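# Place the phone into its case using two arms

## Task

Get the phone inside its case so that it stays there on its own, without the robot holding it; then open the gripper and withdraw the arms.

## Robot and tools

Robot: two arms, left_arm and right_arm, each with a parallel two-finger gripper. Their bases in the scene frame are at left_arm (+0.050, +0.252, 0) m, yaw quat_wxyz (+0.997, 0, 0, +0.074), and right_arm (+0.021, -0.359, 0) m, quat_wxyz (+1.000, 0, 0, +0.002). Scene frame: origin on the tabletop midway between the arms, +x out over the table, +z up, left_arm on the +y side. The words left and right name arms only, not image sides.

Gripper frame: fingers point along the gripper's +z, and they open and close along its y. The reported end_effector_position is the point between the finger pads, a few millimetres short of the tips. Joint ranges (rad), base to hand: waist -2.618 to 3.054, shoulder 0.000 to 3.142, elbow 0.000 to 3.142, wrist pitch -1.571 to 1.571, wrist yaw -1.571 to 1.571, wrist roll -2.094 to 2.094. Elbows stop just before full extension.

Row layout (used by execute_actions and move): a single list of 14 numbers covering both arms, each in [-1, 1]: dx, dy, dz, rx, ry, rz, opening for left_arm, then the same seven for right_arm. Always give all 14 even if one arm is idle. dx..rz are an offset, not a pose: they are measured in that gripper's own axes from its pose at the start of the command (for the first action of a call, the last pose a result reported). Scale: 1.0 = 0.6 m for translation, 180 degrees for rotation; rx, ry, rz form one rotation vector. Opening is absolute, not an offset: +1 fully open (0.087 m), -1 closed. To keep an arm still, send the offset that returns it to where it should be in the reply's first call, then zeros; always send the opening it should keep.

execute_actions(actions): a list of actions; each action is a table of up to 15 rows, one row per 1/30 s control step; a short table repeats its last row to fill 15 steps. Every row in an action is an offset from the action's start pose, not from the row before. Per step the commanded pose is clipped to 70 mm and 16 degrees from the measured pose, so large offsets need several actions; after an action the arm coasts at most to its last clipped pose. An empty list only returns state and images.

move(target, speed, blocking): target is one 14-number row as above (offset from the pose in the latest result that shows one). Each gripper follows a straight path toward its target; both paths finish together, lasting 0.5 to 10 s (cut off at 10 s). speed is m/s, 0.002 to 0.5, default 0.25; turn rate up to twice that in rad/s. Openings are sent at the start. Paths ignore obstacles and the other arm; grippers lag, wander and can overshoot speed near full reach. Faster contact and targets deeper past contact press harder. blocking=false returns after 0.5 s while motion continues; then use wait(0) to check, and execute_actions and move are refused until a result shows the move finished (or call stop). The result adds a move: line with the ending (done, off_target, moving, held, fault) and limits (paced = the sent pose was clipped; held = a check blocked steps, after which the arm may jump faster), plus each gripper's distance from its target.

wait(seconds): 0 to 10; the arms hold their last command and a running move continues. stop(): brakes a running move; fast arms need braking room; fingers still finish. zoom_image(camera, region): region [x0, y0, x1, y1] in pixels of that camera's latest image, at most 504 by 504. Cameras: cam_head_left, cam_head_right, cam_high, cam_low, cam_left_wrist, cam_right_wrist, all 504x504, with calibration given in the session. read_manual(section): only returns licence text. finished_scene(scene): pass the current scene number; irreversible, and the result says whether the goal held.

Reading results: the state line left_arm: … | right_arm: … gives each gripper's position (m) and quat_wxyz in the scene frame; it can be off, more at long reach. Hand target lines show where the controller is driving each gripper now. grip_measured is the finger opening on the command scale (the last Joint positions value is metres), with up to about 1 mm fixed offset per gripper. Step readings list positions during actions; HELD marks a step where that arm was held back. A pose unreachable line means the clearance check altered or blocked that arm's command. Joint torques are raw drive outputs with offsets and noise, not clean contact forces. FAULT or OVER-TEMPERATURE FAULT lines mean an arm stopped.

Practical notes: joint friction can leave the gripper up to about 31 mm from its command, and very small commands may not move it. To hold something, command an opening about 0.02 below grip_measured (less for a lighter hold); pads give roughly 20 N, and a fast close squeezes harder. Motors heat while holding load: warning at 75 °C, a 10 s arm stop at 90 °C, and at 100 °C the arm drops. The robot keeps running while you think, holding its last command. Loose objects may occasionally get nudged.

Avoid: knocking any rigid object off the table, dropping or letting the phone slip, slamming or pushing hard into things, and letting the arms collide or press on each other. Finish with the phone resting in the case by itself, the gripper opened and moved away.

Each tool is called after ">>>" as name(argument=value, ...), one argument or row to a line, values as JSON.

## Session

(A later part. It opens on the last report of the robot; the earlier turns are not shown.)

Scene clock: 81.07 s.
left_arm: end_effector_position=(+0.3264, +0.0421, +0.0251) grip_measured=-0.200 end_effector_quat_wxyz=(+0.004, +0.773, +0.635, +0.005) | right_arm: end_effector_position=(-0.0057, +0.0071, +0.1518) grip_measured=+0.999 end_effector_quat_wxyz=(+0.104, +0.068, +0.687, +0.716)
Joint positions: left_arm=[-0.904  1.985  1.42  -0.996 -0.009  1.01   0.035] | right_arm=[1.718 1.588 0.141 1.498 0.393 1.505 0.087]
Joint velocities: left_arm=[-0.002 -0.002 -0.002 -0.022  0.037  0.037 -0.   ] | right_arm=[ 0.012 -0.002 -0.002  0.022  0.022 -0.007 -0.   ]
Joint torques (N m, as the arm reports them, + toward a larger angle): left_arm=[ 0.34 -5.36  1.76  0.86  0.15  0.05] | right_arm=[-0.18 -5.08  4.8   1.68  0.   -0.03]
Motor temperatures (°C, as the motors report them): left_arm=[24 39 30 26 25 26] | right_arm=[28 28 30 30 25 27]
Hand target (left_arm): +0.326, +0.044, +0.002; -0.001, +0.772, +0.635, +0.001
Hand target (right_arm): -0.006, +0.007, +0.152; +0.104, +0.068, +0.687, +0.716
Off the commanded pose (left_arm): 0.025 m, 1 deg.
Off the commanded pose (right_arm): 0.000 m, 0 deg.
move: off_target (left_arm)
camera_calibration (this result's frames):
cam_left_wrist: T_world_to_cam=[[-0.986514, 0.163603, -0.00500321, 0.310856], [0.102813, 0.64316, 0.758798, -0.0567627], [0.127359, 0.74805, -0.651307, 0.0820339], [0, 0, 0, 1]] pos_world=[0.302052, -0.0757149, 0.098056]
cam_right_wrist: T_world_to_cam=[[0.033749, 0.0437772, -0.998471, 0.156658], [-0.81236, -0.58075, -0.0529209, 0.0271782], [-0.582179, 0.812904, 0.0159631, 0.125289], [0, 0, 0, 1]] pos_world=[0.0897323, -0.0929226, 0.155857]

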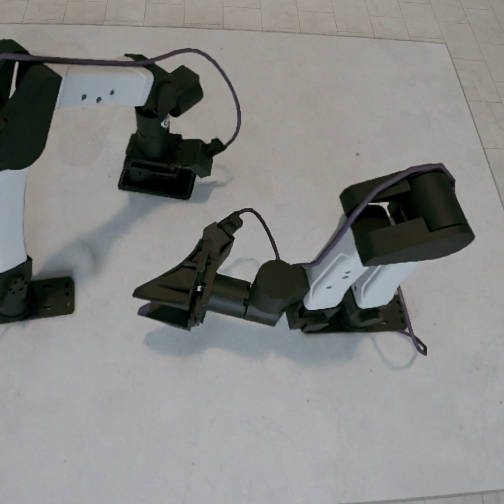

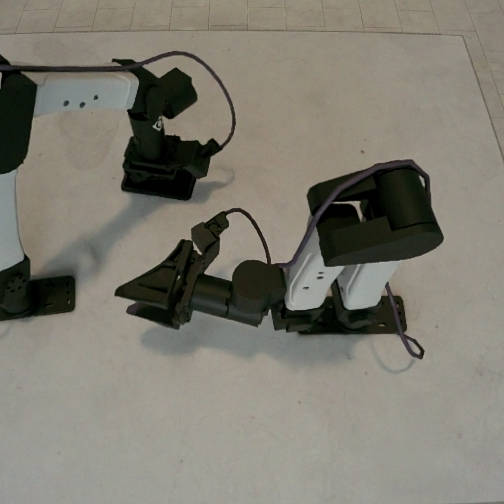

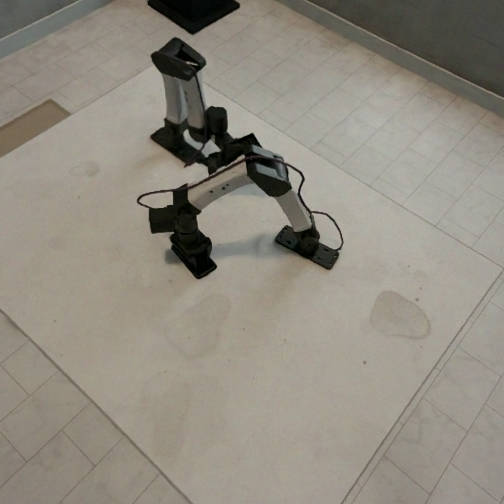

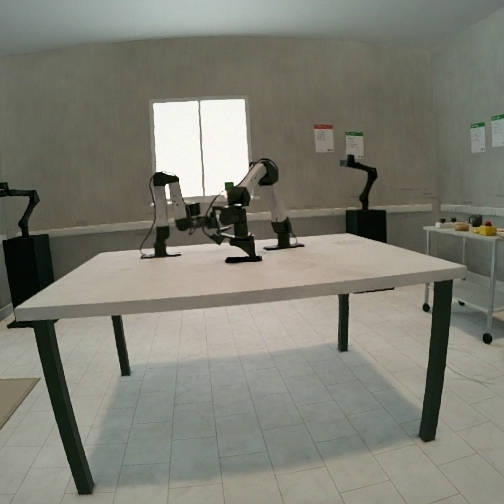

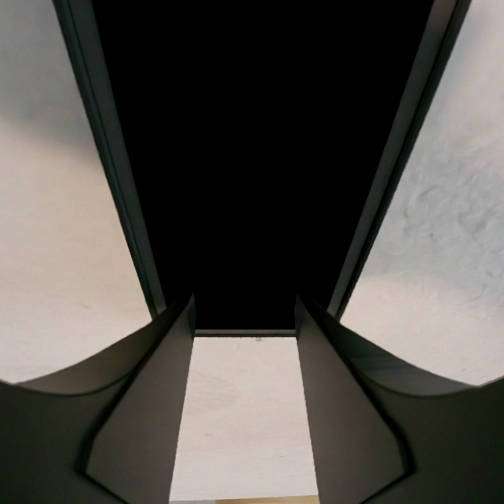

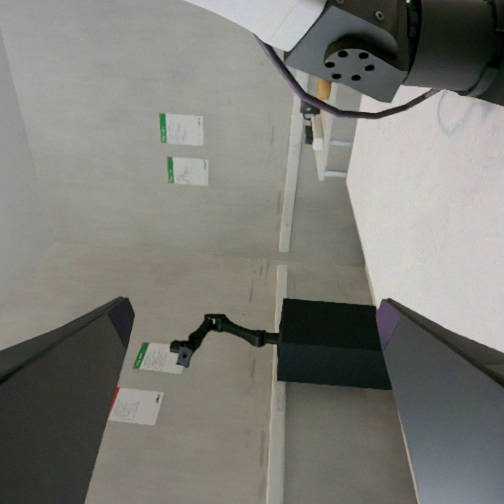

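>>> move(
  target=[-0.07,0,-0.125,0,0,0,-0.2,0,0,0,0,0,0,1],
  speed=0.1,
)

>>> zoom_image(
  camera="cam_left_wrist",
  region=[100, 0, 410, 310],
)

>>> zoom_image(
  camera="cam_low",
  region=[214, 230, 274, 290],
)

Scene clock: 89.30 s.
left_arm: end_effector_position=(+0.3194, +0.0027, +0.0984) grip_measured=-0.200 end_effector_quat_wxyz=(+0.007, +0.771, +0.637, +0.004) | right_arm: end_effector_position=(-0.0057, +0.0071, +0.1518) grip_measured=+0.999 end_effector_quat_wxyz=(+0.104, +0.068, +0.687, +0.716)
Joint positions: left_arm=[-0.989  2.022  1.769 -1.303 -0.008  0.921  0.035] | right_arm=[1.718 1.588 0.141 1.498 0.393 1.505 0.087]
Joint velocities: left_arm=[-0.022 -0.007 -0.027  0.022 -0.022 -0.066  0.   ] | right_arm=[ 0.017 -0.007  0.012  0.007  0.007 -0.007 -0.   ]
Joint torques (N m, as the arm reports them, + toward a larger angle): left_arm=[-1.11 -7.6   7.51  0.13  0.11 -0.02] | right_arm=[-0.26 -5.13  4.74  1.67  0.   -0.01]
Motor temperatures (°C, as the motors report them): left_arm=[24 38 29 26 25 26] | right_arm=[28 28 30 30 25 27]
Hand target (left_arm): +0.317, -0.001, +0.099; +0.004, +0.772, +0.635, +0.003
Hand target (right_arm): -0.006, +0.007, +0.152; +0.104, +0.068, +0.687, +0.716
Off the commanded pose (left_arm): 0.003 m, 0 deg.
Off the commanded pose (right_arm): 0.000 m, 0 deg.
move: done
camera_calibration (this result's frames):
cam_left_wrist: T_world_to_cam=[[-0.987167, 0.159442, -0.00891137, 0.31132], [0.0978924, 0.648292, 0.755073, -0.0843361], [0.126167, 0.744511, -0.65558, 0.160924], [0, 0, 0, 1]] pos_world=[0.295277, -0.114773, 0.171953]
cam_right_wrist: T_world_to_cam=[[0.033749, 0.0437772, -0.998471, 0.156658], [-0.81236, -0.58075, -0.0529209, 0.0271782], [-0.582179, 0.812904, 0.0159631, 0.125289], [0, 0, 0, 1]] pos_world=[0.0897323, -0.0929226, 0.155857]

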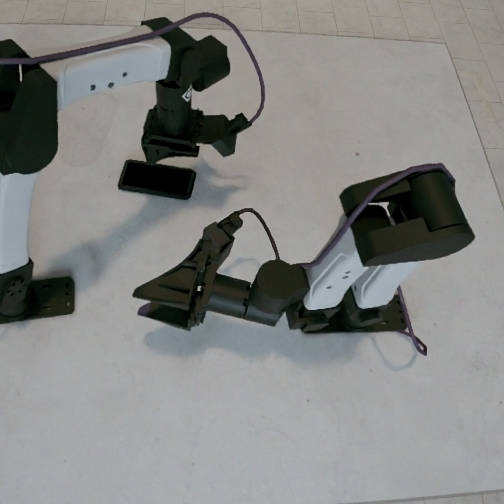

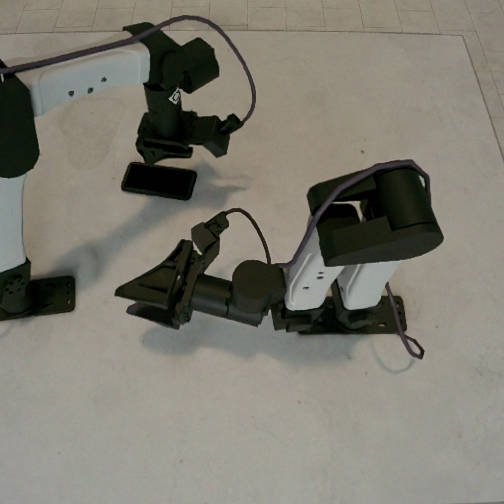

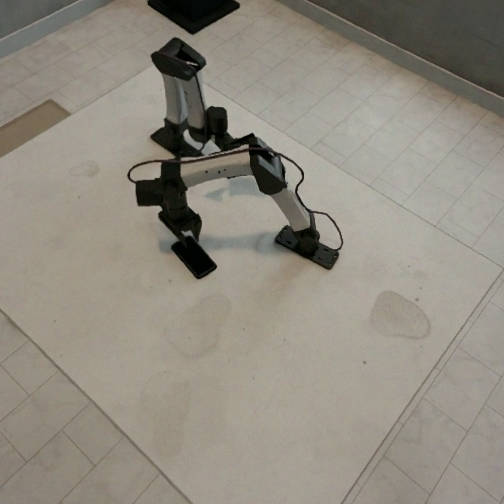

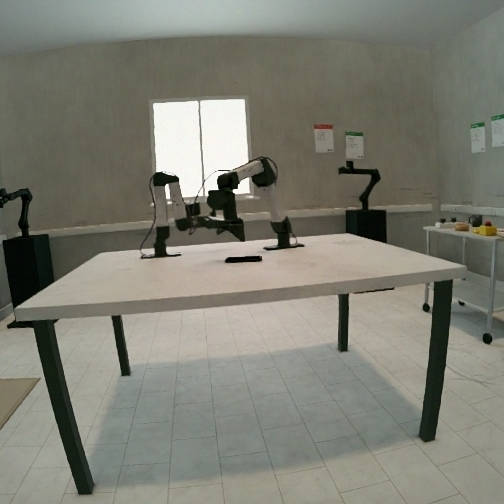

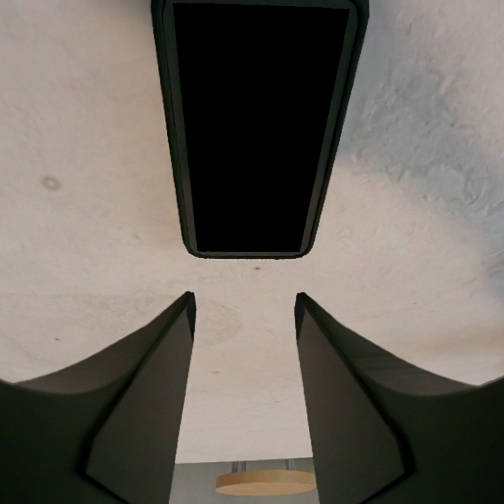

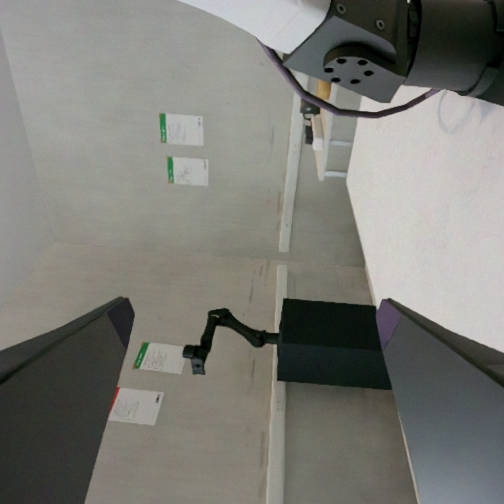

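Region (100, 0, 410, 310) of cam_left_wrist's 504x504 image, scaled by 1.626, with more detail than that image has.

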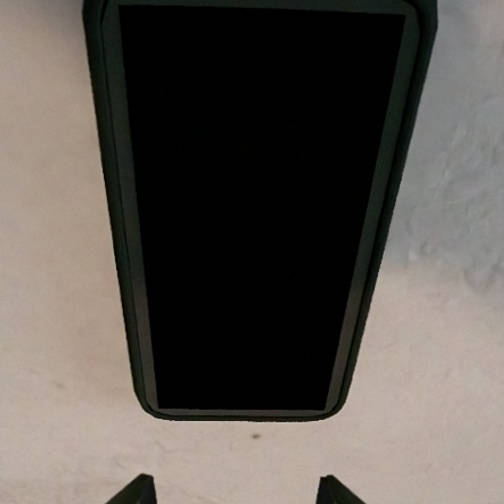

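Region (214, 230, 274, 290) of cam_low's 504x504 image, scaled by 8.400, with more detail than that image has.

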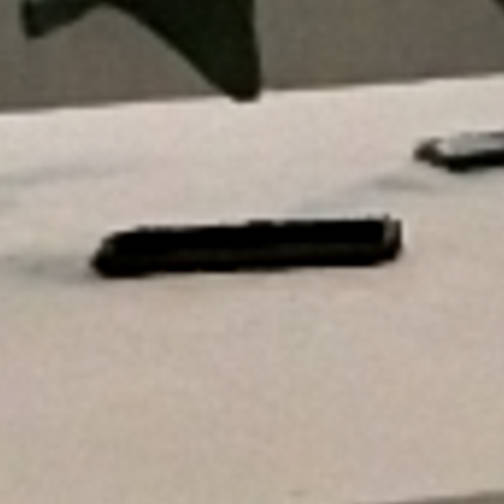

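>>> move(
  target=[-0.0565,-0.0066,0.095,0.005,0,0,-0.2,0,0,0,0,0,0,1],
  speed=0.1,
)

>>> zoom_image(
  camera="cam_left_wrist",
  region=[90, 130, 400, 400],
)

Scene clock: 103.83 s.
left_arm: end_effector_position=(+0.3131, -0.0264, +0.0463) grip_measured=-0.200 end_effector_quat_wxyz=(+0.002, +0.770, +0.638, +0.000) | right_arm: end_effector_position=(-0.0057, +0.0071, +0.1518) grip_measured=+0.999 end_effector_quat_wxyz=(+0.104, +0.068, +0.687, +0.716)
Joint positions: left_arm=[-1.044  2.126  1.72  -1.159 -0.001  0.862  0.035] | right_arm=[1.718 1.588 0.141 1.498 0.393 1.505 0.087]
Joint velocities: left_arm=[ 0.007 -0.002 -0.012  0.051 -0.007 -0.066 -0.   ] | right_arm=[ 0.007 -0.002 -0.017  0.022  0.007 -0.081 -0.001]
Joint torques (N m, as the arm reports them, + toward a larger angle): left_arm=[-1.13 -8.58  4.95  0.33  0.1  -0.05] | right_arm=[-0.29 -5.11  4.77  1.68  0.    0.  ]
Motor temperatures (°C, as the motors report them): left_arm=[24 38 30 25 25 26] | right_arm=[28 28 30 30 25 27]
Hand target (left_arm): +0.310, -0.029, +0.041; +0.001, +0.771, +0.636, -0.002
Hand target (right_arm): -0.006, +0.007, +0.152; +0.104, +0.068, +0.687, +0.716
Off the commanded pose (left_arm): 0.007 m, 0 deg.
Off the commanded pose (right_arm): 0.000 m, 0 deg.
move: done
camera_calibration (this result's frames):
cam_left_wrist: T_world_to_cam=[[-0.987727, 0.156135, 0.00404864, 0.308793], [0.105348, 0.646859, 0.755298, -0.027955], [0.11531, 0.746455, -0.655369, 0.152657], [0, 0, 0, 1]] pos_world=[0.290346, -0.144082, 0.119911]
cam_right_wrist: T_world_to_cam=[[0.033749, 0.0437772, -0.998471, 0.156658], [-0.81236, -0.58075, -0.0529209, 0.0271782], [-0.582179, 0.812904, 0.0159631, 0.125289], [0, 0, 0, 1]] pos_world=[0.0897323, -0.0929226, 0.155857]

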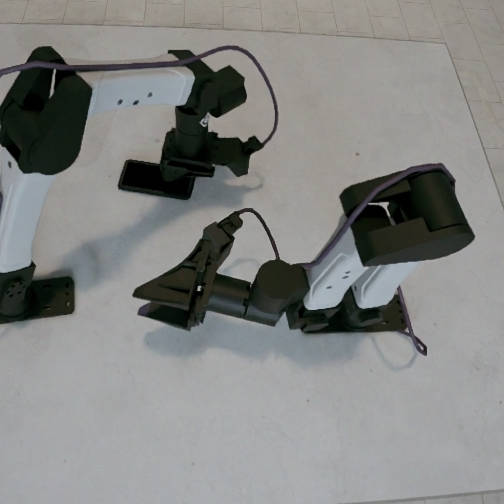

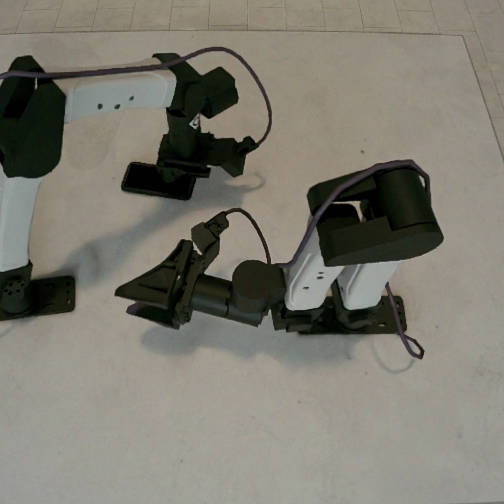

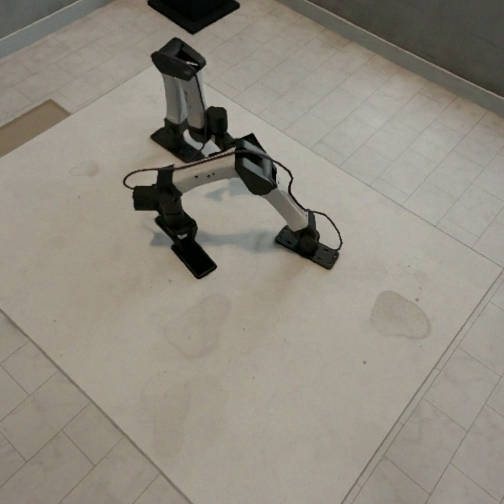

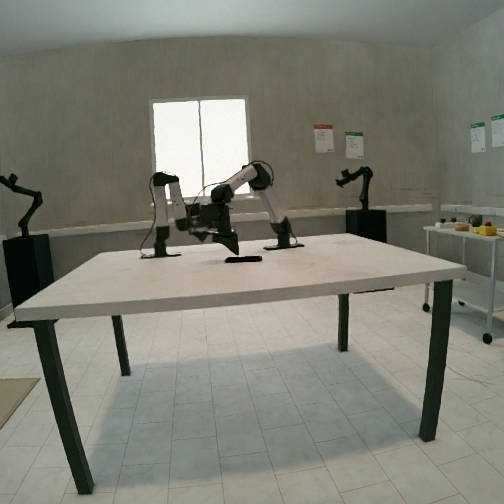

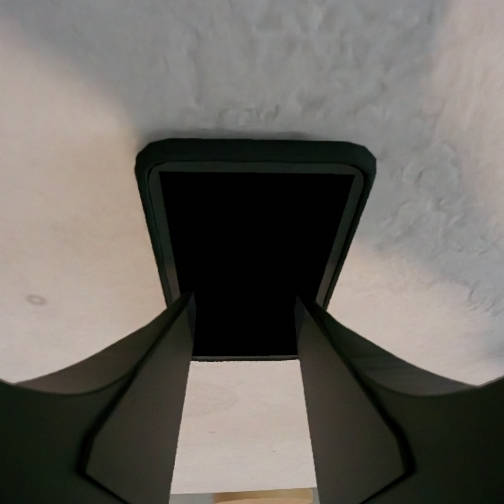

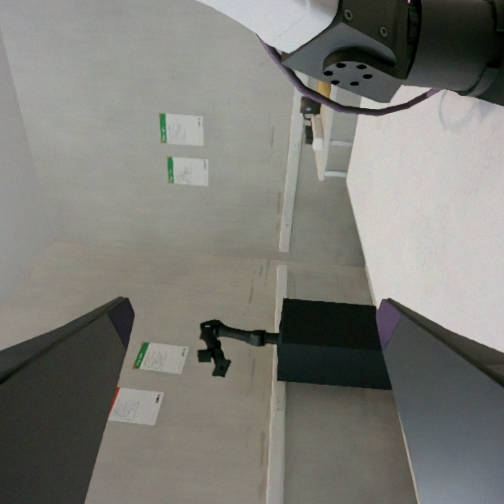

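Region (90, 130, 400, 400) of cam_left_wrist's 504x504 image, scaled by 1.626, with more detail than that image has; it fills the top 439 rows of this view, and the rest is white.

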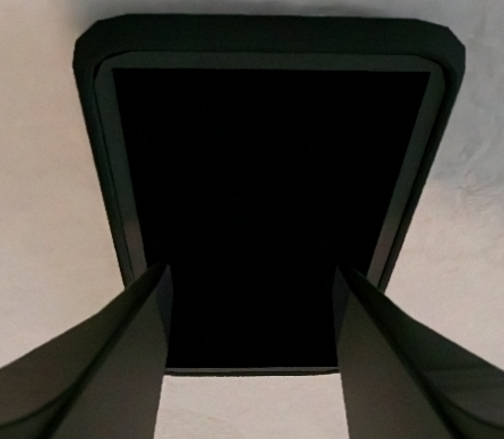

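>>> move(
  target=[-0.008,-0.002,0.07,0,0,0,-0.2,0,0,0,0,0,0,1],
  speed=0.025,
)

>>> move(
  target=[0,0,-0.08,0,0,0,-0.2,0,0,0,0,0,0,1],
  speed=0.1,
)

>>> move(
  target=[0.4,-0.14,-0.08,0,0,-0.2,-0.2,0,0,0,0,0,0,1],
  speed=0.25,
)

>>> zoom_image(
  camera="cam_head_left",
  region=[105, 130, 205, 230],
)

Scene clock: 111.70 s.
left_arm: end_effector_position=(+0.3135, -0.0271, +0.0264) grip_measured=-0.200 end_effector_quat_wxyz=(+0.006, +0.768, +0.641, +0.007) | right_arm: end_effector_position=(-0.0057, +0.0071, +0.1518) grip_measured=+0.999 end_effector_quat_wxyz=(+0.104, +0.068, +0.687, +0.716)
Joint positions: left_arm=[-1.049  2.141  1.661 -1.08  -0.014  0.85   0.035] | right_arm=[1.718 1.588 0.141 1.498 0.393 1.505 0.087]
Joint velocities: left_arm=[ 0.012 -0.007  0.002  0.066  0.007  0.022  0.   ] | right_arm=[-0.017 -0.007  0.002  0.066  0.037 -0.007 -0.001]
Joint torques (N m, as the arm reports them, + toward a larger angle): left_arm=[-0.62 -6.99  2.57  0.77  0.17  0.05] | right_arm=[-0.2  -5.15  4.74  1.68 -0.03 -0.01]
Motor temperatures (°C, as the motors report them): left_arm=[24 39 30 25 25 26] | right_arm=[28 28 30 31 25 27]
Hand target (left_arm): +0.311, -0.029, +0.005; +0.002, +0.770, +0.638, +0.000
Hand target (right_arm): -0.006, +0.007, +0.152; +0.104, +0.068, +0.687, +0.716
Off the commanded pose (left_arm): 0.023 m, 1 deg.
Off the commanded pose (right_arm): 0.000 m, 0 deg.
move: off_target (left_arm)
camera_calibration (this result's frames):
cam_left_wrist: T_world_to_cam=[[-0.988755, 0.149257, -0.00923164, 0.309894], [0.0903027, 0.64514, 0.758709, -0.00795903], [0.119198, 0.749344, -0.651364, 0.138864], [0, 0, 0, 1]] pos_world=[0.290576, -0.145176, 0.0993508]
cam_right_wrist: T_world_to_cam=[[0.033749, 0.0437772, -0.998471, 0.156658], [-0.81236, -0.58075, -0.0529209, 0.0271782], [-0.582179, 0.812904, 0.0159631, 0.125289], [0, 0, 0, 1]] pos_world=[0.0897323, -0.0929226, 0.155857]

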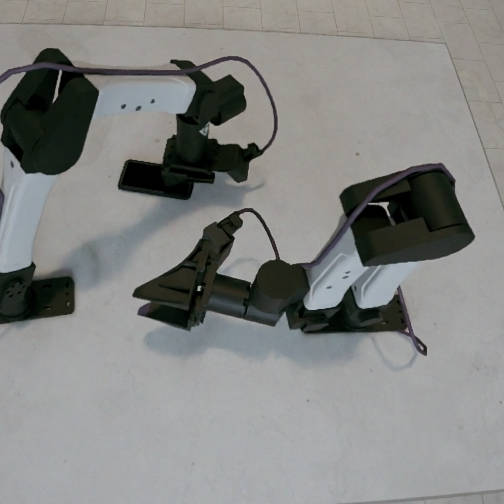

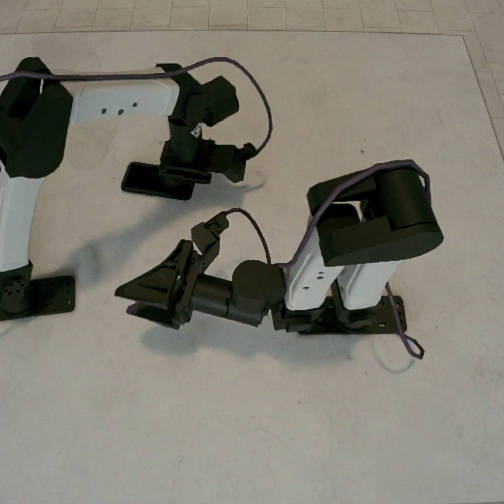

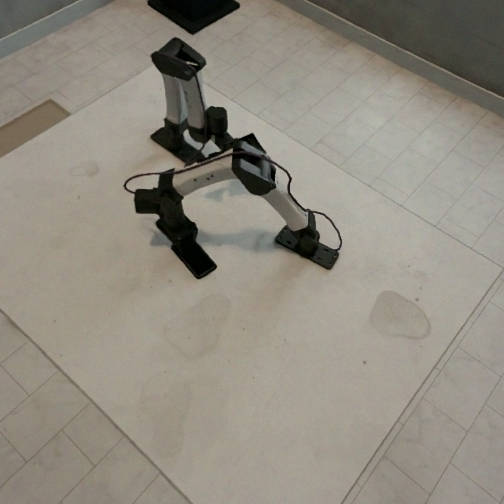

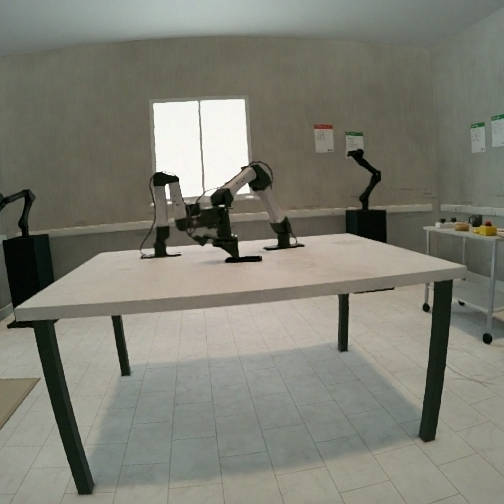

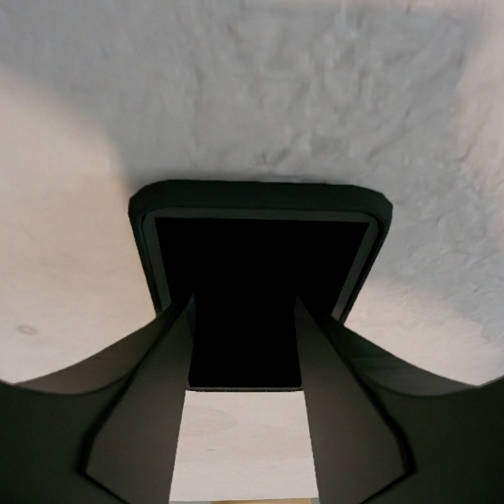

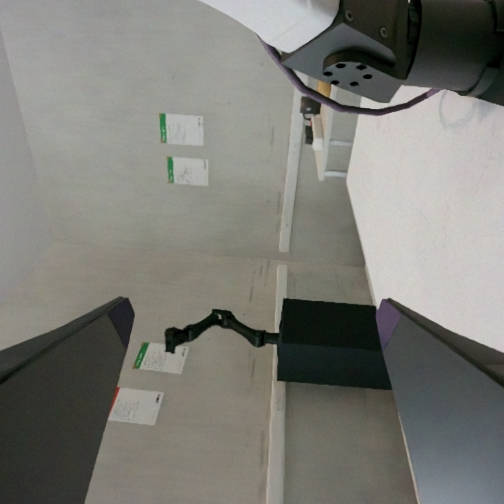

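Scene clock: 112.73 s.
left_arm: end_effector_position=(+0.3122, -0.0253, +0.0622) grip_measured=-0.200 end_effector_quat_wxyz=(-0.006, +0.768, +0.640, +0.007) | right_arm: end_effector_position=(-0.0057, +0.0071, +0.1518) grip_measured=+0.999 end_effector_quat_wxyz=(+0.104, +0.068, +0.687, +0.716)
Joint positions: left_arm=[-1.049  2.131  1.787 -1.24  -0.014  0.85   0.035] | right_arm=[1.718 1.588 0.141 1.498 0.393 1.505 0.087]
Joint velocities: left_arm=[ 0.002 -0.002 -0.022 -0.066 -0.037  0.022  0.   ] | right_arm=[-0.032 -0.012 -0.007 -0.022  0.066 -0.051  0.001]
Joint torques (N m, as the arm reports them, + toward a larger angle): left_arm=[ -0.63 -10.78   7.34   0.09   0.07  -0.03] | right_arm=[-0.3  -5.05  4.75  1.69 -0.03 -0.01]
Motor temperatures (°C, as the motors report them): left_arm=[24 39 30 25 25 26] | right_arm=[28 28 30 31 25 27]
Hand target (left_arm): +0.313, -0.028, +0.074; +0.006, +0.768, +0.640, +0.007
Hand target (right_arm): -0.006, +0.007, +0.152; +0.104, +0.068, +0.687, +0.716
Off the commanded pose (left_arm): 0.012 m, 1 deg.
Off the commanded pose (right_arm): 0.000 m, 0 deg.
move: off_target (left_arm)
camera_calibration (this result's frames):
cam_left_wrist: T_world_to_cam=[[-0.988764, 0.149268, 0.00806848, 0.307552], [0.101471, 0.630559, 0.76948, -0.0406535], [0.109771, 0.761652, -0.63862, 0.163421], [0, 0, 0, 1]] pos_world=[0.290283, -0.144743, 0.133165]
cam_right_wrist: T_world_to_cam=[[0.033749, 0.0437772, -0.998471, 0.156658], [-0.81236, -0.58075, -0.0529209, 0.0271782], [-0.582179, 0.812904, 0.0159631, 0.125289], [0, 0, 0, 1]] pos_world=[0.0897323, -0.0929226, 0.155857]

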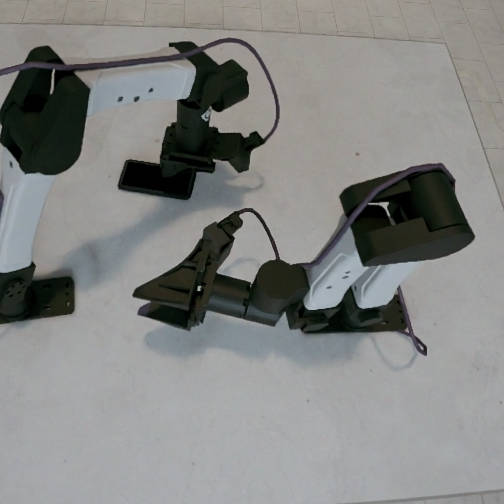

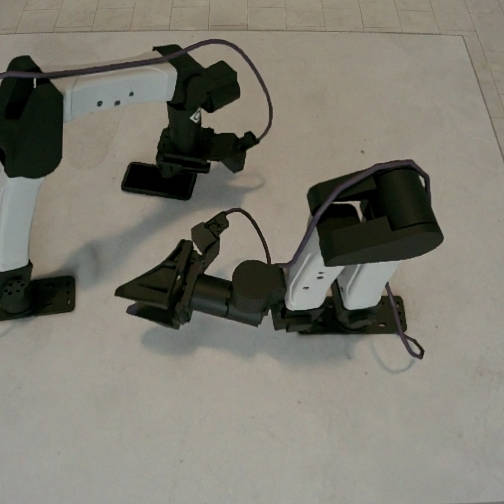

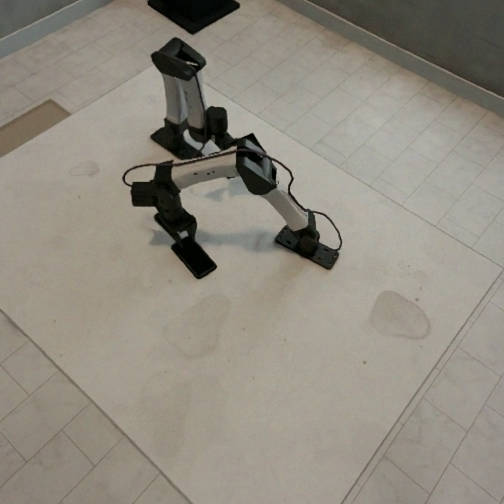

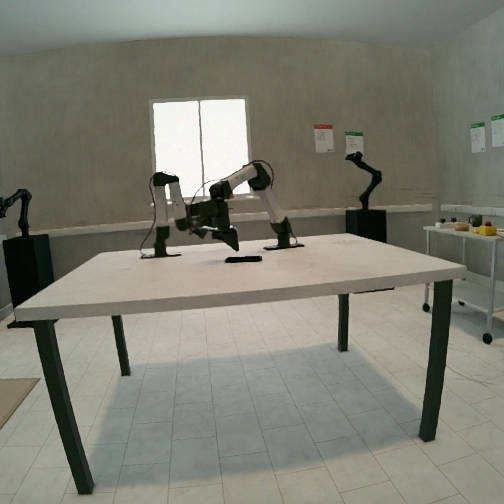

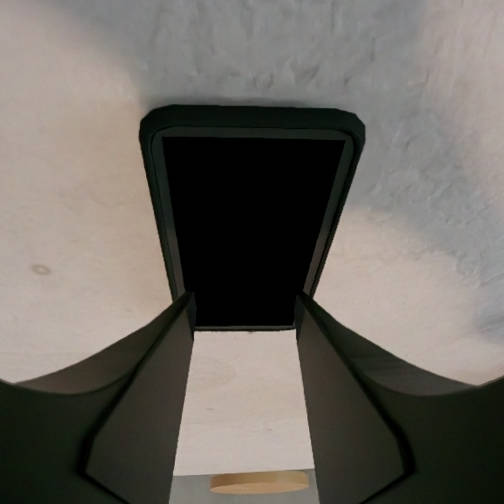

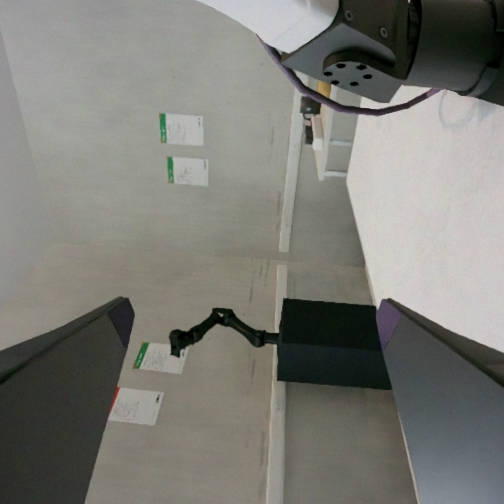

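Scene clock: 114.47 s.
left_arm: end_effector_position=(+0.2790, +0.2209, +0.1220) grip_measured=-0.200 end_effector_quat_wxyz=(+0.006, +0.532, +0.846, +0.020) | right_arm: end_effector_position=(-0.0057, +0.0071, +0.1518) grip_measured=+0.999 end_effector_quat_wxyz=(+0.104, +0.068, +0.687, +0.716)
Joint positions: left_arm=[-0.444  1.492  1.228 -1.285 -0.036  0.828  0.035] | right_arm=[1.718 1.588 0.141 1.498 0.393 1.505 0.087]
Joint velocities: left_arm=[ 0.007 -0.002  0.017 -0.037 -0.066 -0.022 -0.001] | right_arm=[ 0.017  0.007 -0.007 -0.051 -0.037  0.081 -0.   ]
Joint torques (N m, as the arm reports them, + toward a larger angle): left_arm=[ 0.52 -5.78  4.9   0.13  0.02  0.02] | right_arm=[-0.25 -5.04  4.79  1.66 -0.02  0.  ]
Motor temperatures (°C, as the motors report them): left_arm=[24 39 30 25 25 26] | right_arm=[28 28 30 31 25 27]
Hand target (left_arm): +0.273, +0.226, +0.123; +0.000, +0.532, +0.847, +0.021
Hand target (right_arm): -0.006, +0.007, +0.152; +0.104, +0.068, +0.687, +0.716
Off the commanded pose (left_arm): 0.010 m, 2 deg.
Off the commanded pose (right_arm): 0.000 m, 0 deg.
move: done
camera_calibration (this result's frames):
cam_left_wrist: T_world_to_cam=[[-0.887482, -0.459665, -0.0329161, 0.348779], [-0.319117, 0.561449, 0.763505, -0.105136], [-0.332476, 0.688101, -0.644963, 0.158166], [0, 0, 0, 1]] pos_world=[0.32857, 0.110516, 0.193764]
cam_right_wrist: T_world_to_cam=[[0.033749, 0.0437772, -0.998471, 0.156658], [-0.81236, -0.58075, -0.0529209, 0.0271782], [-0.582179, 0.812904, 0.0159631, 0.125289], [0, 0, 0, 1]] pos_world=[0.0897323, -0.0929226, 0.155857]

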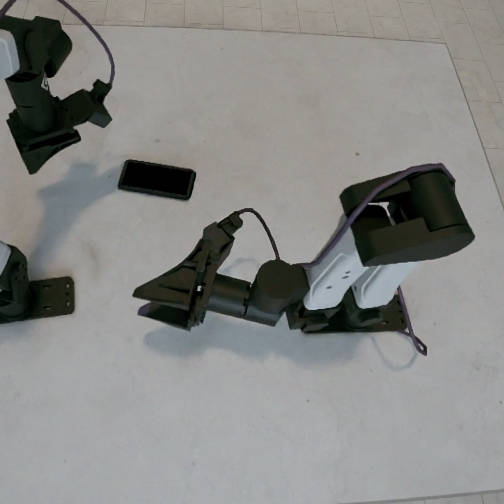

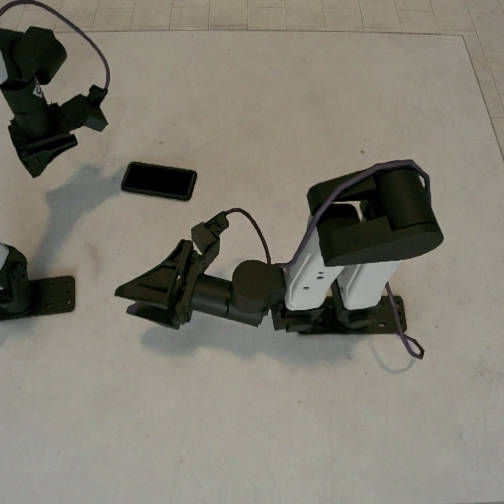

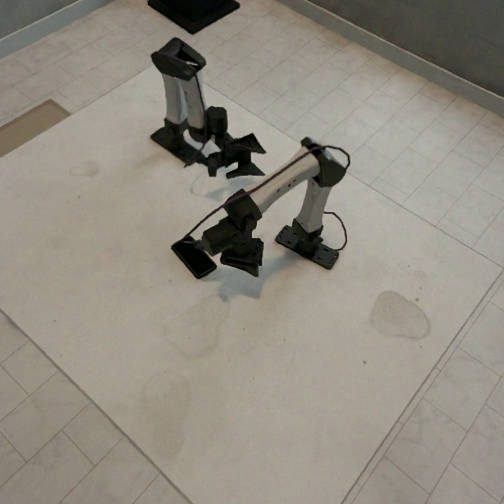

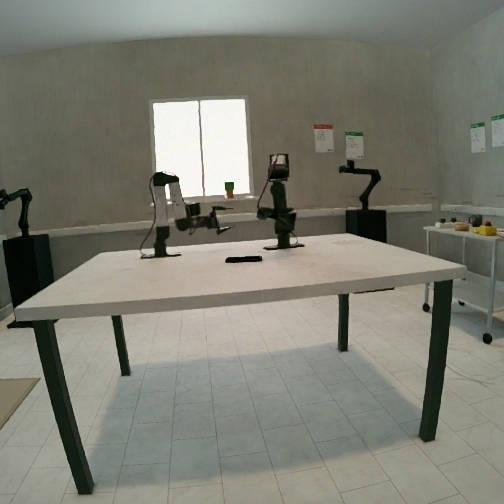

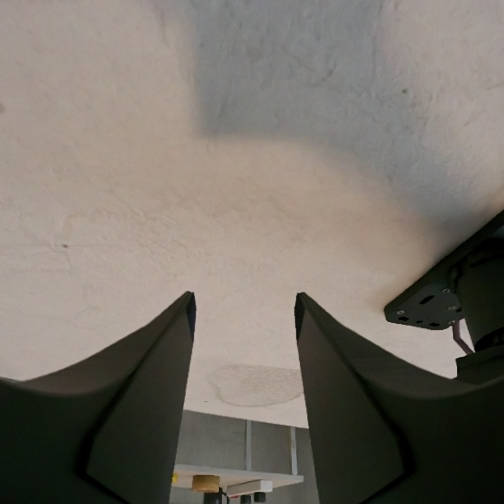

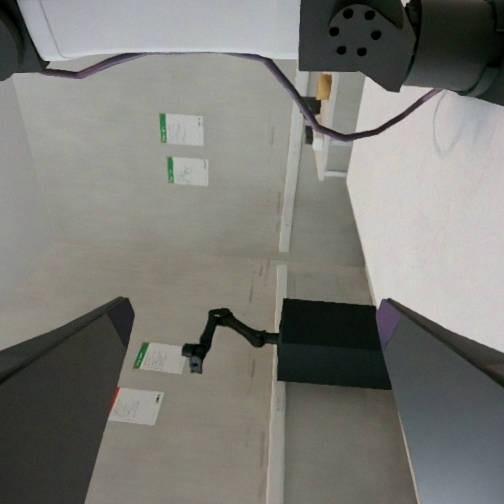

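Region (105, 130, 205, 230) of cam_head_left's 504x504 image, scaled by 5.040, with more detail than that image has.

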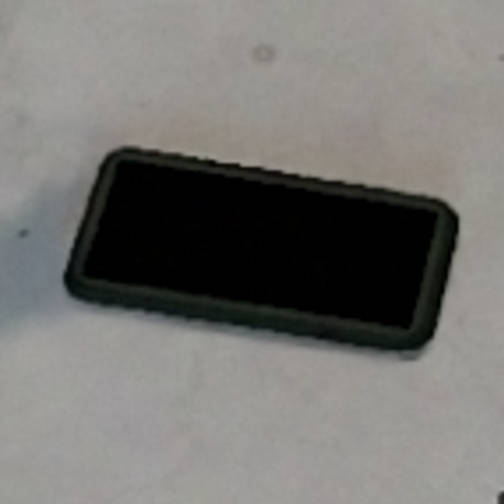

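>>> finished_scene(
  scene=2,
)

The scene is finished: the task was done.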